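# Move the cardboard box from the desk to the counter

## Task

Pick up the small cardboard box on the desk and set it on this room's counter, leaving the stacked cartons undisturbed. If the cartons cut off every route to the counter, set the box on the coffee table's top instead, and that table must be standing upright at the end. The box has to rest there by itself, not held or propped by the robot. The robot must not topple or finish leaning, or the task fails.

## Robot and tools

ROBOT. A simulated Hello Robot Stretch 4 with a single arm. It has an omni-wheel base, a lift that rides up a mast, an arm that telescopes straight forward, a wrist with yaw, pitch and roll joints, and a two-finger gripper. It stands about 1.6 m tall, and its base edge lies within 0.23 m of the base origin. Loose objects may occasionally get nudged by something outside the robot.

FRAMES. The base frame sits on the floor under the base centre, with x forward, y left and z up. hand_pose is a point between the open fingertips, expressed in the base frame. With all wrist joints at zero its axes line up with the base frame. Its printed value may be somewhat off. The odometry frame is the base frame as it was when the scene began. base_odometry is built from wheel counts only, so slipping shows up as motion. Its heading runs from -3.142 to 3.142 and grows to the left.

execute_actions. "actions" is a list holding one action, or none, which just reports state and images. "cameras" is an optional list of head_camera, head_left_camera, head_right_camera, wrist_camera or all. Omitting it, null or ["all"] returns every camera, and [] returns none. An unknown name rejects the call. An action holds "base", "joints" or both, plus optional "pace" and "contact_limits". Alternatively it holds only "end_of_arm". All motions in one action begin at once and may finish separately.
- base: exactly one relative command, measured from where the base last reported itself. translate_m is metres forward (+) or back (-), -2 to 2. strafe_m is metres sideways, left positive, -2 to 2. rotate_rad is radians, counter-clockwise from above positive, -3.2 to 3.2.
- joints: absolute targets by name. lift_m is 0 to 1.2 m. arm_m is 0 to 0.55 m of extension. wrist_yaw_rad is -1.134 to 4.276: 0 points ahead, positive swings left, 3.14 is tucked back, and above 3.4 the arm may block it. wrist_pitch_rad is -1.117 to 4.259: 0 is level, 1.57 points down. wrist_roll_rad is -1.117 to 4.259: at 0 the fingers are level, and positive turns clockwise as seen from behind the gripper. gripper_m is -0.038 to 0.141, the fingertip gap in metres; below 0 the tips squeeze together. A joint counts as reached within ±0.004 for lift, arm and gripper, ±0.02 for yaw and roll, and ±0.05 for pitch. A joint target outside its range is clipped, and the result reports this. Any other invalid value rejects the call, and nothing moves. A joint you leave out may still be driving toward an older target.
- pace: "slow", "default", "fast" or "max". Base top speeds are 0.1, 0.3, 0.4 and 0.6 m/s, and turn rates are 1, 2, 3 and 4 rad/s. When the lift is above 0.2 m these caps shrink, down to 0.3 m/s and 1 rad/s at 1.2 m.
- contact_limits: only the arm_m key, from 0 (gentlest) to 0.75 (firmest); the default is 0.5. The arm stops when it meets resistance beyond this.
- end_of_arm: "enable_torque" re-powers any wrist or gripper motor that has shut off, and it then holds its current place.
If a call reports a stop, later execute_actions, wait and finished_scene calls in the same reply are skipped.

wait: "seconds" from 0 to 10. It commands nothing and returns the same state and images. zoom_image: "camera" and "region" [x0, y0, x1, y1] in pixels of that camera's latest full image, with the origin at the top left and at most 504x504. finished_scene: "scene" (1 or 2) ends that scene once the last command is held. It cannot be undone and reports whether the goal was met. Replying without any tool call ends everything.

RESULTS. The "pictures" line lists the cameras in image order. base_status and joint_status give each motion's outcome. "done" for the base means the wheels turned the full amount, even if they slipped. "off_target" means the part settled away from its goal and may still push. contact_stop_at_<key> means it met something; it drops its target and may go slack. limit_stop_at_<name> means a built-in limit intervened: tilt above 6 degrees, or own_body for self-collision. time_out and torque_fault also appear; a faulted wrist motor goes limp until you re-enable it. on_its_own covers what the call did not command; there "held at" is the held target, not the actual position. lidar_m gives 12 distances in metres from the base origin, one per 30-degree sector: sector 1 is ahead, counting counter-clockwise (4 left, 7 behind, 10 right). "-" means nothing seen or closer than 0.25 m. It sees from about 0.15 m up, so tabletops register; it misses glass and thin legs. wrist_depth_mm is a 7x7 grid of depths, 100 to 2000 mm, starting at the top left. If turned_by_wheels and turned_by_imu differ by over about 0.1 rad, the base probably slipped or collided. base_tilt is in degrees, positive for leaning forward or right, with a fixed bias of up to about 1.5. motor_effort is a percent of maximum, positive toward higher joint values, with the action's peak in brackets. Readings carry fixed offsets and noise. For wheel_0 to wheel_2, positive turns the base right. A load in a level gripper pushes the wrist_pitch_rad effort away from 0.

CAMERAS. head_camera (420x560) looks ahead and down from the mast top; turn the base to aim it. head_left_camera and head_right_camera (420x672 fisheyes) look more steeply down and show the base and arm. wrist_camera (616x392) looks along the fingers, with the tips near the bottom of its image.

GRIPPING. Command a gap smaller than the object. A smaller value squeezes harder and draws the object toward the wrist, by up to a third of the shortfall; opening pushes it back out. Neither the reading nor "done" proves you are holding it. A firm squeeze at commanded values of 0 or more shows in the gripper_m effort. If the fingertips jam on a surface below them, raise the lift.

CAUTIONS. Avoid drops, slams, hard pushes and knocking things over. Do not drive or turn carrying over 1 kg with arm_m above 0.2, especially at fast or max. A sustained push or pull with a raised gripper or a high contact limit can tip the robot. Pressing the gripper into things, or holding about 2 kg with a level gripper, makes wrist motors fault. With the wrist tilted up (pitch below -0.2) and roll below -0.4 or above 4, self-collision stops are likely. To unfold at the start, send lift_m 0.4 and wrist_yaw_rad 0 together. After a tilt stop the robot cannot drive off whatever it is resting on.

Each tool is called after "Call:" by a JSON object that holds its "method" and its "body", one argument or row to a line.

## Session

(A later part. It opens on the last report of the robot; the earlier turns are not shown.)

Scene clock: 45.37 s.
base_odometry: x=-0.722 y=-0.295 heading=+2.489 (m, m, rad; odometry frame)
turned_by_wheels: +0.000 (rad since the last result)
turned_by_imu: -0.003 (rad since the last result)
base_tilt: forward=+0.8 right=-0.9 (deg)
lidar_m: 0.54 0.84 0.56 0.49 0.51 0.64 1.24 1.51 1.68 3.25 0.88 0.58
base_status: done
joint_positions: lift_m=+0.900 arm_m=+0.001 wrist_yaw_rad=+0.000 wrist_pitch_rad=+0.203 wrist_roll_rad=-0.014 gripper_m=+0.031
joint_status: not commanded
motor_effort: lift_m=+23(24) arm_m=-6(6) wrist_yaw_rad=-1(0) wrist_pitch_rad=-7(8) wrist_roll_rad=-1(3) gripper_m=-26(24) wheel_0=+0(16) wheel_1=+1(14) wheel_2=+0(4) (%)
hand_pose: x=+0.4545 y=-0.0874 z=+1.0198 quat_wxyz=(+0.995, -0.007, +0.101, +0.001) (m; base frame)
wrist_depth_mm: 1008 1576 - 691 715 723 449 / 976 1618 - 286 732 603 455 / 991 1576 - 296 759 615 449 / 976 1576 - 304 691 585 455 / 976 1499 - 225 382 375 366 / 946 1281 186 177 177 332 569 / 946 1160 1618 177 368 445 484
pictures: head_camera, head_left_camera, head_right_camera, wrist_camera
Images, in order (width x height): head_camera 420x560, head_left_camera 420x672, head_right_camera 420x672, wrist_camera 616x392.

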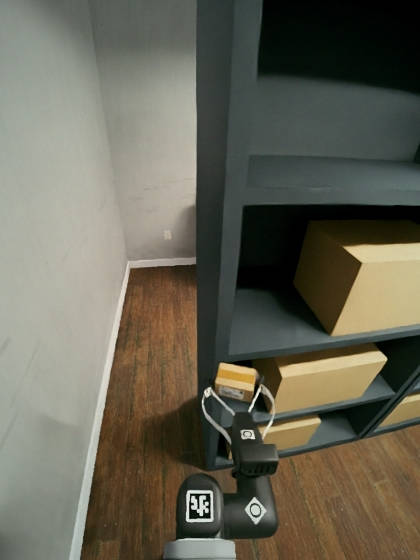

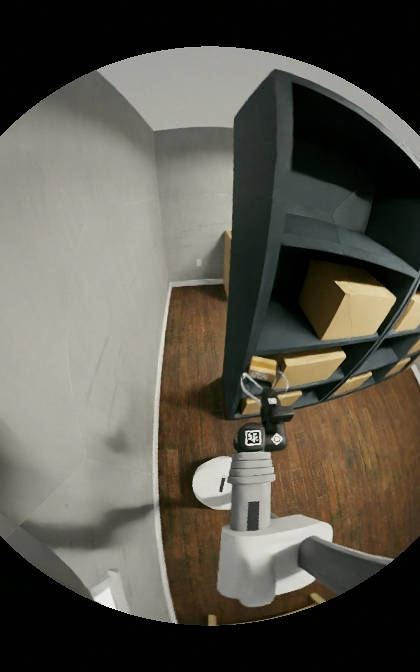

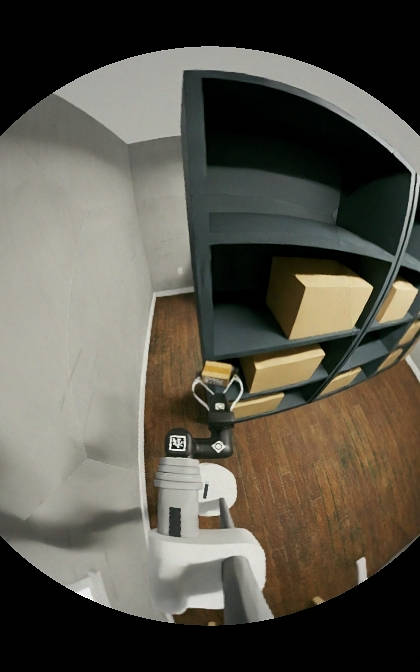

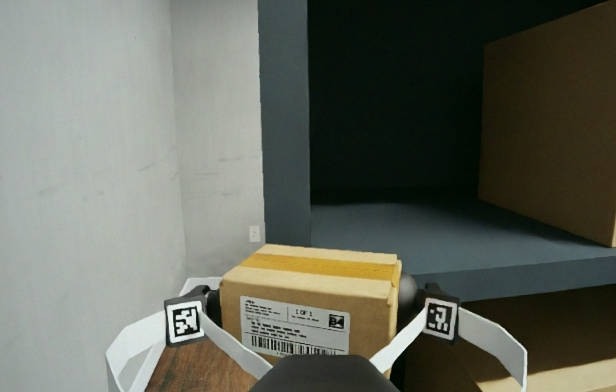

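Call:
{"method": "execute_actions", "body": {
  "actions": [
    {"base":{"strafe_m":0.19}}
  ],
  "cameras": []
}}

Call:
{"method": "execute_actions", "body": {
  "actions": [
    {"base":{"rotate_rad":0.11}}
  ],
  "cameras": []
}}

Call:
{"method": "execute_actions", "body": {
  "actions": [
    {"base":{"translate_m":0.3}}
  ]
}}

Scene clock: 47.70 s.
base_odometry: x=-0.837 y=-0.446 heading=+2.489 (m, m, rad; odometry frame)
turned_by_wheels: +0.000 (rad since the last result)
turned_by_imu: -0.001 (rad since the last result)
base_tilt: forward=+0.7 right=-1.0 (deg)
lidar_m: 0.77 0.54 0.34 0.31 0.33 0.41 0.77 1.53 1.78 3.43 0.82 0.58
base_status: done
joint_positions: lift_m=+0.900 arm_m=+0.001 wrist_yaw_rad=+0.000 wrist_pitch_rad=+0.203 wrist_roll_rad=-0.014 gripper_m=+0.031
joint_status: not commanded
motor_effort: lift_m=+23(23) arm_m=-6(6) wrist_yaw_rad=-1(2) wrist_pitch_rad=-8(9) wrist_roll_rad=-1(3) gripper_m=-26(24) wheel_0=-3(13) wheel_1=+4(12) wheel_2=+0(1) (%)
hand_pose: x=+0.4545 y=-0.0874 z=+1.0198 quat_wxyz=(+0.995, -0.007, +0.101, +0.001) (m; base frame)
wrist_depth_mm: 715 1118 - - 504 289 723 / 699 1118 - - 512 296 741 / 691 1118 - - 535 301 759 / 691 1078 - - 535 306 647 / 683 1060 - 225 449 306 368 / 668 904 186 176 177 309 564 / 676 809 1537 177 294 320 549
pictures: none
No camera images: the call's "cameras" was empty. Leave "cameras" out to get every camera's image.

Scene clock: 48.47 s.
base_odometry: x=-0.837 y=-0.446 heading=+2.598 (m, m, rad; odometry frame)
turned_by_wheels: +0.109 (rad since the last result)
turned_by_imu: +0.110 (rad since the last result)
base_tilt: forward=+0.5 right=-0.9 (deg)
lidar_m: 1.42 0.48 0.32 0.31 0.32 0.46 1.05 1.57 1.86 2.18 0.73 0.58
base_status: done
joint_positions: lift_m=+0.900 arm_m=+0.001 wrist_yaw_rad=+0.000 wrist_pitch_rad=+0.203 wrist_roll_rad=-0.014 gripper_m=+0.031
joint_status: not commanded
motor_effort: lift_m=+23(23) arm_m=-6(6) wrist_yaw_rad=-2(2) wrist_pitch_rad=-8(9) wrist_roll_rad=-2(2) gripper_m=-26(26) wheel_0=-4(7) wheel_1=-5(9) wheel_2=-6(9) (%)
hand_pose: x=+0.4545 y=-0.0874 z=+1.0198 quat_wxyz=(+0.995, -0.007, +0.101, +0.001) (m; base frame)
wrist_depth_mm: 559 809 1618 - - 407 289 / 554 820 1618 - - 413 294 / 554 831 1618 - - 421 297 / 564 820 1661 - 1983 421 300 / 559 820 1430 225 691 424 300 / 549 707 186 176 177 362 297 / 554 676 1098 177 387 384 294
pictures: none
No camera images: the call's "cameras" was empty. Leave "cameras" out to get every camera's image.

Scene clock: 50.93 s.
base_odometry: x=-1.094 y=-0.291 heading=+2.598 (m, m, rad; odometry frame)
turned_by_wheels: +0.000 (rad since the last result)
turned_by_imu: -0.001 (rad since the last result)
base_tilt: forward=+0.8 right=-0.9 (deg)
lidar_m: 1.46 0.49 0.34 0.31 0.34 0.45 1.11 1.87 2.30 0.87 0.35 0.39
base_status: done
joint_positions: lift_m=+0.900 arm_m=+0.001 wrist_yaw_rad=+0.000 wrist_pitch_rad=+0.203 wrist_roll_rad=-0.014 gripper_m=+0.031
joint_status: not commanded
motor_effort: lift_m=+23(23) arm_m=-5(6) wrist_yaw_rad=-1(0) wrist_pitch_rad=-8(8) wrist_roll_rad=-1(2) gripper_m=-26(25) wheel_0=+4(8) wheel_1=+5(9) wheel_2=-4(16) (%)
hand_pose: x=+0.4545 y=-0.0874 z=+1.0198 quat_wxyz=(+0.995, -0.007, +0.101, +0.001) (m; base frame)
wrist_depth_mm: 580 831 1661 1983 1921 1983 - / 564 831 1618 - - 399 281 / 569 842 1708 - - 402 286 / 574 842 1708 - 1921 404 289 / 564 831 1464 226 1576 407 286 / 559 715 186 177 176 347 286 / 564 683 1118 177 891 366 282
pictures: head_camera, head_left_camera, head_right_camera, wrist_camera
Images, in order (width x height): head_camera 420x560, head_left_camera 420x672, head_right_camera 420x672, wrist_camera 616x392.

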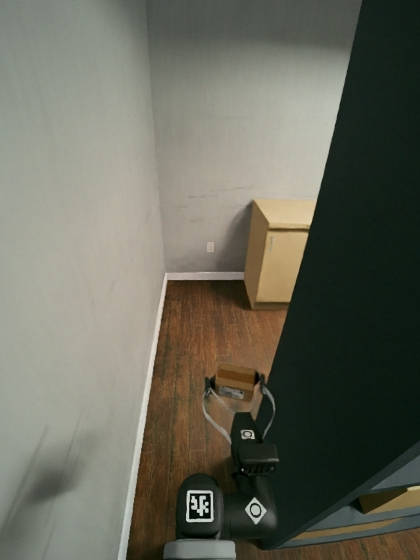

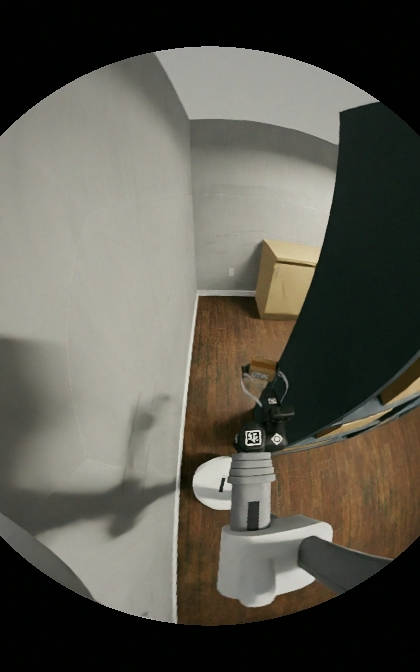

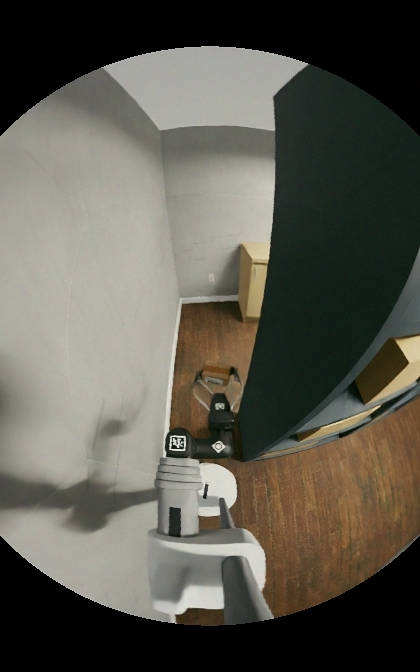

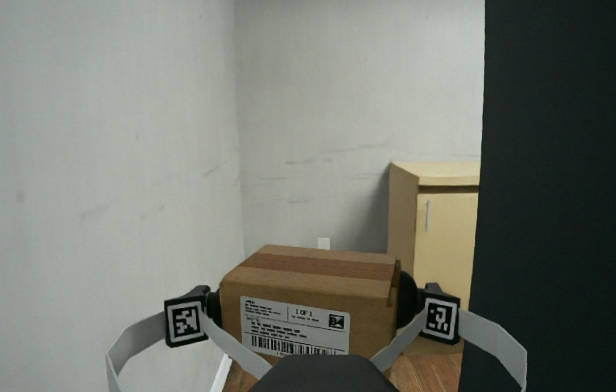

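Call:
{"method": "execute_actions", "body": {
  "actions": [
    {"base":{"strafe_m":0.025}}
  ],
  "cameras": []
}}

Call:
{"method": "execute_actions", "body": {
  "actions": [
    {"base":{"translate_m":0.95}}
  ]
}}

Scene clock: 52.00 s.
base_odometry: x=-1.107 y=-0.312 heading=+2.598 (m, m, rad; odometry frame)
turned_by_wheels: +0.000 (rad since the last result)
turned_by_imu: +0.000 (rad since the last result)
base_tilt: forward=+0.5 right=-1.0 (deg)
lidar_m: 1.34 0.45 0.31 0.29 0.31 0.43 0.98 1.87 2.28 0.86 0.36 0.42
base_status: done
joint_positions: lift_m=+0.900 arm_m=+0.001 wrist_yaw_rad=+0.000 wrist_pitch_rad=+0.203 wrist_roll_rad=-0.014 gripper_m=+0.031
joint_status: not commanded
motor_effort: lift_m=+23(23) arm_m=-5(5) wrist_yaw_rad=-1(1) wrist_pitch_rad=-10(9) wrist_roll_rad=-1(2) gripper_m=-25(25) wheel_0=-1(11) wheel_1=+0(11) wheel_2=+0(1) (%)
hand_pose: x=+0.4545 y=-0.0874 z=+1.0198 quat_wxyz=(+0.995, -0.007, +0.101, +0.001) (m; base frame)
wrist_depth_mm: 539 778 1537 - 1983 1983 314 / 539 778 1576 - - - 317 / 535 788 1576 - - - 322 / 535 778 1576 - - 1576 324 / 539 788 1366 226 1618 1576 324 / 525 668 186 176 177 392 322 / 535 621 1078 177 904 415 317
pictures: none
No camera images: the call's "cameras" was empty. Leave "cameras" out to get every camera's image.

Scene clock: 56.67 s.
base_odometry: x=-1.920 y=+0.178 heading=+2.598 (m, m, rad; odometry frame)
turned_by_wheels: +0.000 (rad since the last result)
turned_by_imu: -0.003 (rad since the last result)
base_tilt: forward=+0.6 right=-0.9 (deg)
lidar_m: 1.40 0.49 0.35 0.33 0.35 0.47 1.21 0.41 0.41 1.01 1.19 0.96
base_status: done
joint_positions: lift_m=+0.900 arm_m=+0.001 wrist_yaw_rad=+0.000 wrist_pitch_rad=+0.203 wrist_roll_rad=-0.014 gripper_m=+0.031
joint_status: not commanded
motor_effort: lift_m=+23(23) arm_m=-6(5) wrist_yaw_rad=-1(1) wrist_pitch_rad=-8(8) wrist_roll_rad=-2(1) gripper_m=-25(23) wheel_0=+3(11) wheel_1=+5(7) wheel_2=-3(16) (%)
hand_pose: x=+0.4545 y=-0.0874 z=+1.0198 quat_wxyz=(+0.995, -0.007, +0.101, +0.001) (m; base frame)
wrist_depth_mm: 585 854 1098 1098 1078 1078 1098 / 574 842 1138 1118 1138 1118 1118 / 574 854 1160 1160 1160 1138 1160 / 574 842 1205 1205 1205 1098 1060 / 574 831 1229 225 1205 904 647 / 569 723 186 176 176 778 640 / 569 699 1118 177 723 820 654
pictures: head_camera, head_left_camera, head_right_camera, wrist_camera
Images, in order (width x height): head_camera 420x560, head_left_camera 420x672, head_right_camera 420x672, wrist_camera 616x392.

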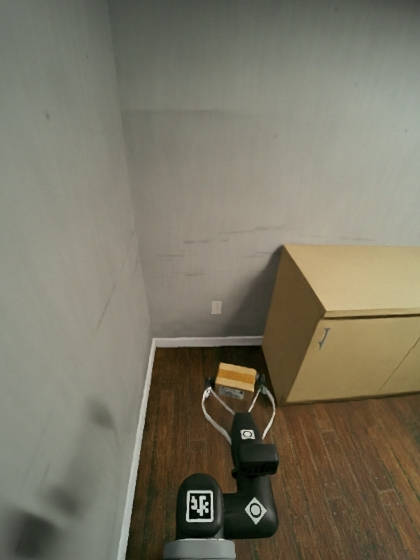

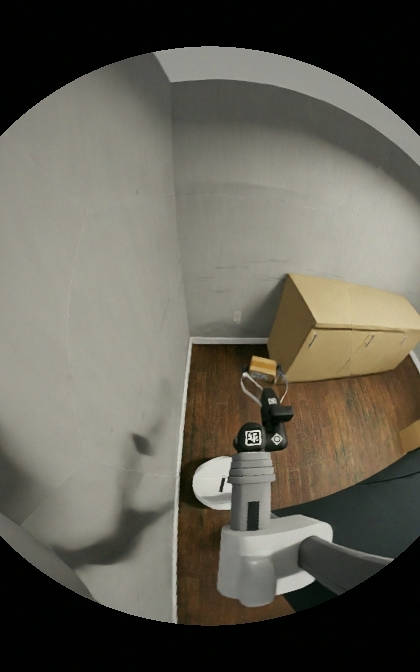

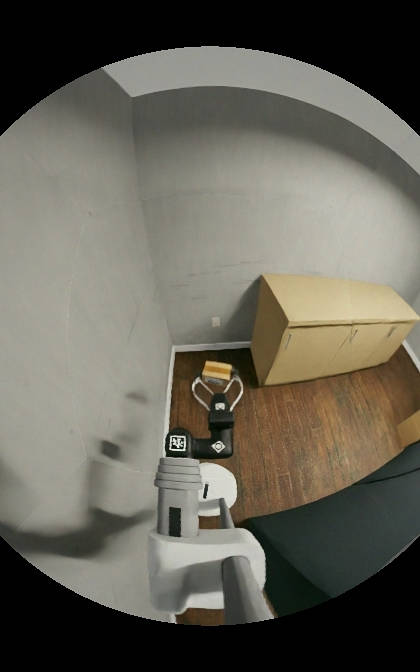

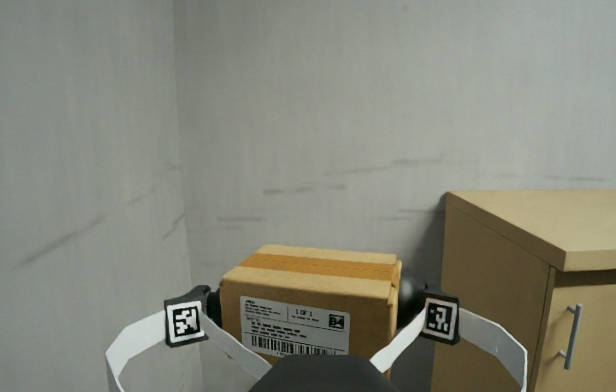

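Call:
{"method": "execute_actions", "body": {
  "actions": [
    {"base":{"translate_m":0.15},"pace":"fast"}
  ],
  "cameras": []
}}

Call:
{"method": "execute_actions", "body": {
  "actions": [
    {"base":{"strafe_m":-0.65},"joints":{"arm_m":0.15},"pace":"fast"}
  ],
  "cameras": []
}}

Call:
{"method": "execute_actions", "body": {
  "actions": [
    {"joints":{"arm_m":0.42,"lift_m":0.86},"pace":"fast"}
  ]
}}

Scene clock: 58.73 s.
base_odometry: x=-2.048 y=+0.256 heading=+2.599 (m, m, rad; odometry frame)
turned_by_wheels: +0.000 (rad since the last result)
turned_by_imu: +0.000 (rad since the last result)
base_tilt: forward=+0.7 right=-1.0 (deg)
lidar_m: 1.26 0.50 0.35 0.32 0.35 0.48 1.20 0.52 0.60 1.51 0.96 0.84
base_status: done
joint_positions: lift_m=+0.900 arm_m=+0.001 wrist_yaw_rad=+0.000 wrist_pitch_rad=+0.203 wrist_roll_rad=-0.014 gripper_m=+0.031
joint_status: not commanded
motor_effort: lift_m=+23(23) arm_m=-6(6) wrist_yaw_rad=-2(0) wrist_pitch_rad=-9(9) wrist_roll_rad=+0(1) gripper_m=-25(25) wheel_0=+4(11) wheel_1=+3(10) wheel_2=-1(13) (%)
hand_pose: x=+0.4545 y=-0.0874 z=+1.0198 quat_wxyz=(+0.995, -0.007, +0.101, +0.001) (m; base frame)
wrist_depth_mm: 591 842 976 960 960 960 960 / 580 854 1008 991 976 991 976 / 580 866 1042 1008 1025 1008 1008 / 580 854 1042 1042 1025 1025 1025 / 580 854 1060 225 1060 891 640 / 564 732 187 176 177 768 615 / 580 699 1138 177 647 820 627
pictures: none
No camera images: the call's "cameras" was empty. Leave "cameras" out to get every camera's image.

Scene clock: 61.73 s.
base_odometry: x=-1.713 y=+0.812 heading=+2.599 (m, m, rad; odometry frame)
turned_by_wheels: +0.000 (rad since the last result)
turned_by_imu: +0.000 (rad since the last result)
base_tilt: forward=+0.6 right=-1.0 (deg)
lidar_m: 0.68 1.33 1.03 0.98 1.01 0.43 0.40 0.41 0.58 1.46 1.00 0.70
base_status: done
joint_positions: lift_m=+0.900 arm_m=+0.149 wrist_yaw_rad=+0.000 wrist_pitch_rad=+0.203 wrist_roll_rad=-0.014 gripper_m=+0.031
joint_status: all done
motor_effort: lift_m=+23(23) arm_m=+5(7) wrist_yaw_rad=+0(2) wrist_pitch_rad=-8(9) wrist_roll_rad=-2(0) gripper_m=-22(25) wheel_0=+1(14) wheel_1=-3(12) wheel_2=+0(1) (%)
hand_pose: x=+0.6025 y=-0.0874 z=+1.0198 quat_wxyz=(+0.995, -0.007, +0.101, +0.001) (m; base frame)
wrist_depth_mm: 866 854 831 854 842 842 842 / 866 866 866 854 866 854 842 / 891 904 891 891 891 878 878 / 917 917 917 917 891 904 891 / 960 946 627 226 609 597 580 / 976 976 186 176 176 413 404 / 1008 325 325 177 247 322 322
pictures: none
No camera images: the call's "cameras" was empty. Leave "cameras" out to get every camera's image.

Scene clock: 63.37 s.
base_odometry: x=-1.713 y=+0.812 heading=+2.599 (m, m, rad; odometry frame)
turned_by_wheels: +0.000 (rad since the last result)
turned_by_imu: -0.001 (rad since the last result)
base_tilt: forward=+0.7 right=-0.9 (deg)
lidar_m: 0.67 1.34 1.02 0.97 1.01 0.43 0.41 0.43 0.57 1.47 0.97 0.69
base_status: not commanded
joint_positions: lift_m=+0.860 arm_m=+0.419 wrist_yaw_rad=+0.000 wrist_pitch_rad=+0.203 wrist_roll_rad=-0.014 gripper_m=+0.031
joint_status: all done
motor_effort: lift_m=+18(21) arm_m=+6(7) wrist_yaw_rad=-2(1) wrist_pitch_rad=-9(10) wrist_roll_rad=+0(1) gripper_m=-24(25) wheel_0=+1(1) wheel_1=-3(2) wheel_2=+0(0) (%)
hand_pose: x=+0.8725 y=-0.0873 z=+0.9802 quat_wxyz=(+0.995, -0.007, +0.101, +0.001) (m; base frame)
wrist_depth_mm: 591 591 585 585 585 585 580 / 615 609 609 609 603 603 597 / 627 634 621 627 621 627 615 / 647 647 647 640 640 634 634 / 668 661 504 224 496 484 469 / 691 345 186 177 176 327 324 / 268 246 249 178 208 239 -
pictures: head_camera, head_left_camera, head_right_camera, wrist_camera
Images, in order (width x height): head_camera 420x560, head_left_camera 420x672, head_right_camera 420x672, wrist_camera 616x392.

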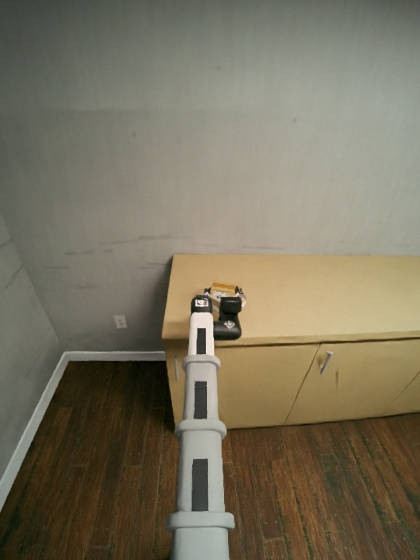

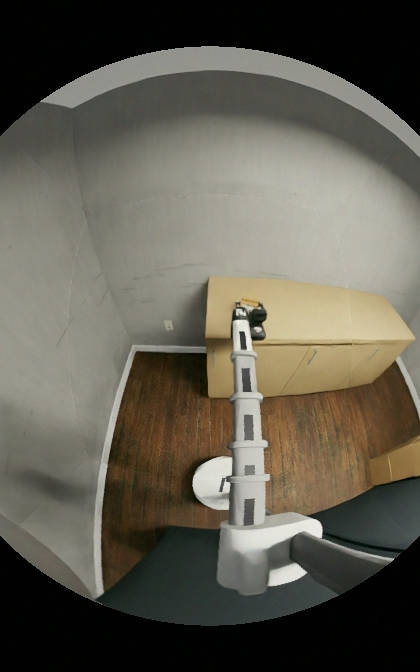

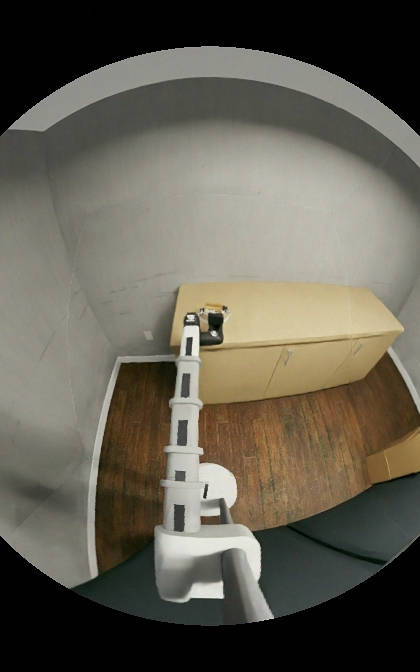

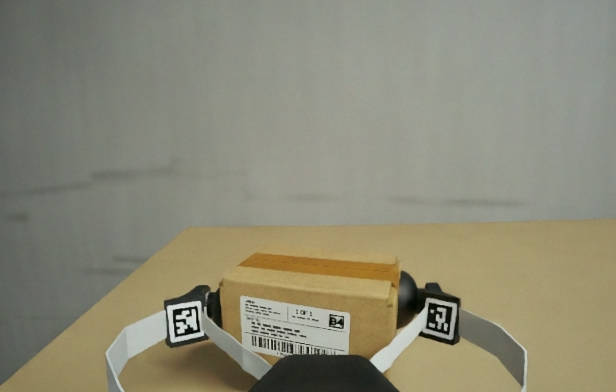

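Call:
{"method": "execute_actions", "body": {
  "actions": [
    {"joints":{"lift_m":0.821},"pace":"slow"}
  ],
  "cameras": []
}}

Call:
{"method": "execute_actions", "body": {
  "actions": [
    {"joints":{"gripper_m":0.12}}
  ],
  "cameras": ["wrist_camera"]
}}

Call:
{"method": "execute_actions", "body": {
  "actions": [
    {"joints":{"arm_m":0.3,"lift_m":0.84},"pace":"fast"}
  ],
  "cameras": ["wrist_camera"]
}}

Scene clock: 64.83 s.
base_odometry: x=-1.713 y=+0.812 heading=+2.599 (m, m, rad; odometry frame)
turned_by_wheels: +0.000 (rad since the last result)
turned_by_imu: -0.001 (rad since the last result)
base_tilt: forward=+0.7 right=-0.9 (deg)
lidar_m: 0.68 1.33 1.03 0.98 1.02 0.43 0.41 0.43 0.58 1.47 0.99 0.70
base_status: not commanded
joint_positions: lift_m=+0.821 arm_m=+0.419 wrist_yaw_rad=+0.000 wrist_pitch_rad=+0.203 wrist_roll_rad=-0.014 gripper_m=+0.031
joint_status: all done
motor_effort: lift_m=+18(19) arm_m=+6(6) wrist_yaw_rad=-1(2) wrist_pitch_rad=-9(9) wrist_roll_rad=-2(2) gripper_m=-27(27) wheel_0=+1(1) wheel_1=-2(3) wheel_2=+0(0) (%)
hand_pose: x=+0.8725 y=-0.0873 z=+0.9413 quat_wxyz=(+0.995, -0.007, +0.101, +0.001) (m; base frame)
wrist_depth_mm: 591 591 591 591 591 585 585 / 603 603 603 603 597 597 597 / 634 621 627 615 621 621 621 / 640 640 634 634 634 627 627 / 661 392 394 226 379 375 366 / 263 265 187 176 176 254 251 / 207 190 192 177 180 185 -
pictures: none
No camera images: the call's "cameras" was empty. Leave "cameras" out to get every camera's image.

Scene clock: 66.60 s.
base_odometry: x=-1.713 y=+0.812 heading=+2.599 (m, m, rad; odometry frame)
turned_by_wheels: +0.000 (rad since the last result)
turned_by_imu: -0.001 (rad since the last result)
base_tilt: forward=+0.6 right=-1.0 (deg)
lidar_m: 0.66 1.32 1.03 0.97 1.00 0.43 0.40 0.43 0.57 1.46 0.98 0.71
base_status: not commanded
joint_positions: lift_m=+0.821 arm_m=+0.419 wrist_yaw_rad=+0.000 wrist_pitch_rad=+0.203 wrist_roll_rad=-0.014 gripper_m=+0.120
joint_status: all done
motor_effort: lift_m=+17(17) arm_m=+6(6) wrist_yaw_rad=-1(1) wrist_pitch_rad=-7(9) wrist_roll_rad=-2(1) gripper_m=+0(24) wheel_0=+1(1) wheel_1=-3(3) wheel_2=+0(0) (%)
hand_pose: x=+0.8725 y=-0.0873 z=+0.9414 quat_wxyz=(+0.995, -0.007, +0.101, +0.001) (m; base frame)
wrist_depth_mm: 591 591 591 591 591 585 580 / 609 603 603 609 597 597 597 / 627 627 627 615 615 615 621 / 640 647 627 627 627 627 634 / 668 397 394 243 384 373 370 / 265 267 207 196 187 228 252 / 208 200 204 147 191 196 -
pictures: wrist_camera
Images, in order (width x height): wrist_camera 616x392.

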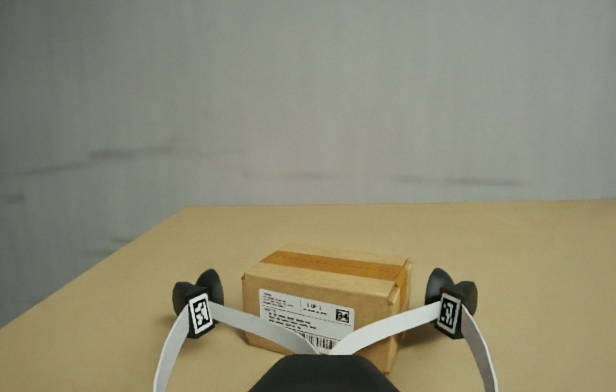

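Scene clock: 67.77 s.
base_odometry: x=-1.713 y=+0.812 heading=+2.599 (m, m, rad; odometry frame)
turned_by_wheels: +0.000 (rad since the last result)
turned_by_imu: +0.000 (rad since the last result)
base_tilt: forward=+0.8 right=-1.0 (deg)
lidar_m: 0.67 1.33 1.03 0.97 1.02 0.44 0.40 0.42 0.56 1.46 1.00 0.69
base_status: not commanded
joint_positions: lift_m=+0.840 arm_m=+0.301 wrist_yaw_rad=+0.000 wrist_pitch_rad=+0.202 wrist_roll_rad=-0.014 gripper_m=+0.120
joint_status: all done
motor_effort: lift_m=+23(25) arm_m=-6(7) wrist_yaw_rad=+0(1) wrist_pitch_rad=-6(7) wrist_roll_rad=-2(1) gripper_m=+0(2) wheel_0=+1(1) wheel_1=-3(3) wheel_2=+0(0) (%)
hand_pose: x=+0.7545 y=-0.0875 z=+0.9600 quat_wxyz=(+0.995, -0.007, +0.101, +0.001) (m; base frame)
wrist_depth_mm: 715 707 699 691 691 699 691 / 723 732 715 715 715 715 715 / 750 741 732 741 741 741 732 / 768 759 750 768 741 750 732 / 798 778 452 327 404 430 421 / 809 307 206 307 287 262 286 / 237 229 232 146 229 224 -
pictures: wrist_camera
Images, in order (width x height): wrist_camera 616x392.

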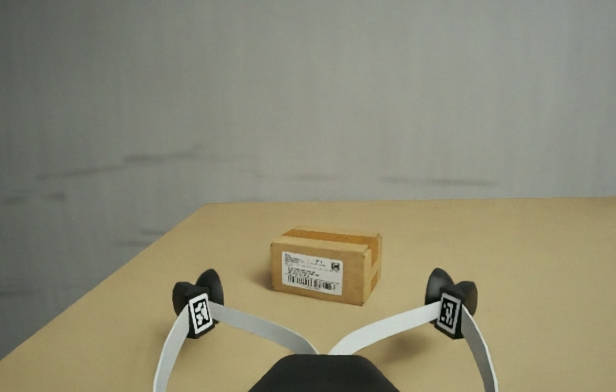

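Call:
{"method": "finished_scene", "body": {
  "scene": 1
}}

The scene is finished: the task was done.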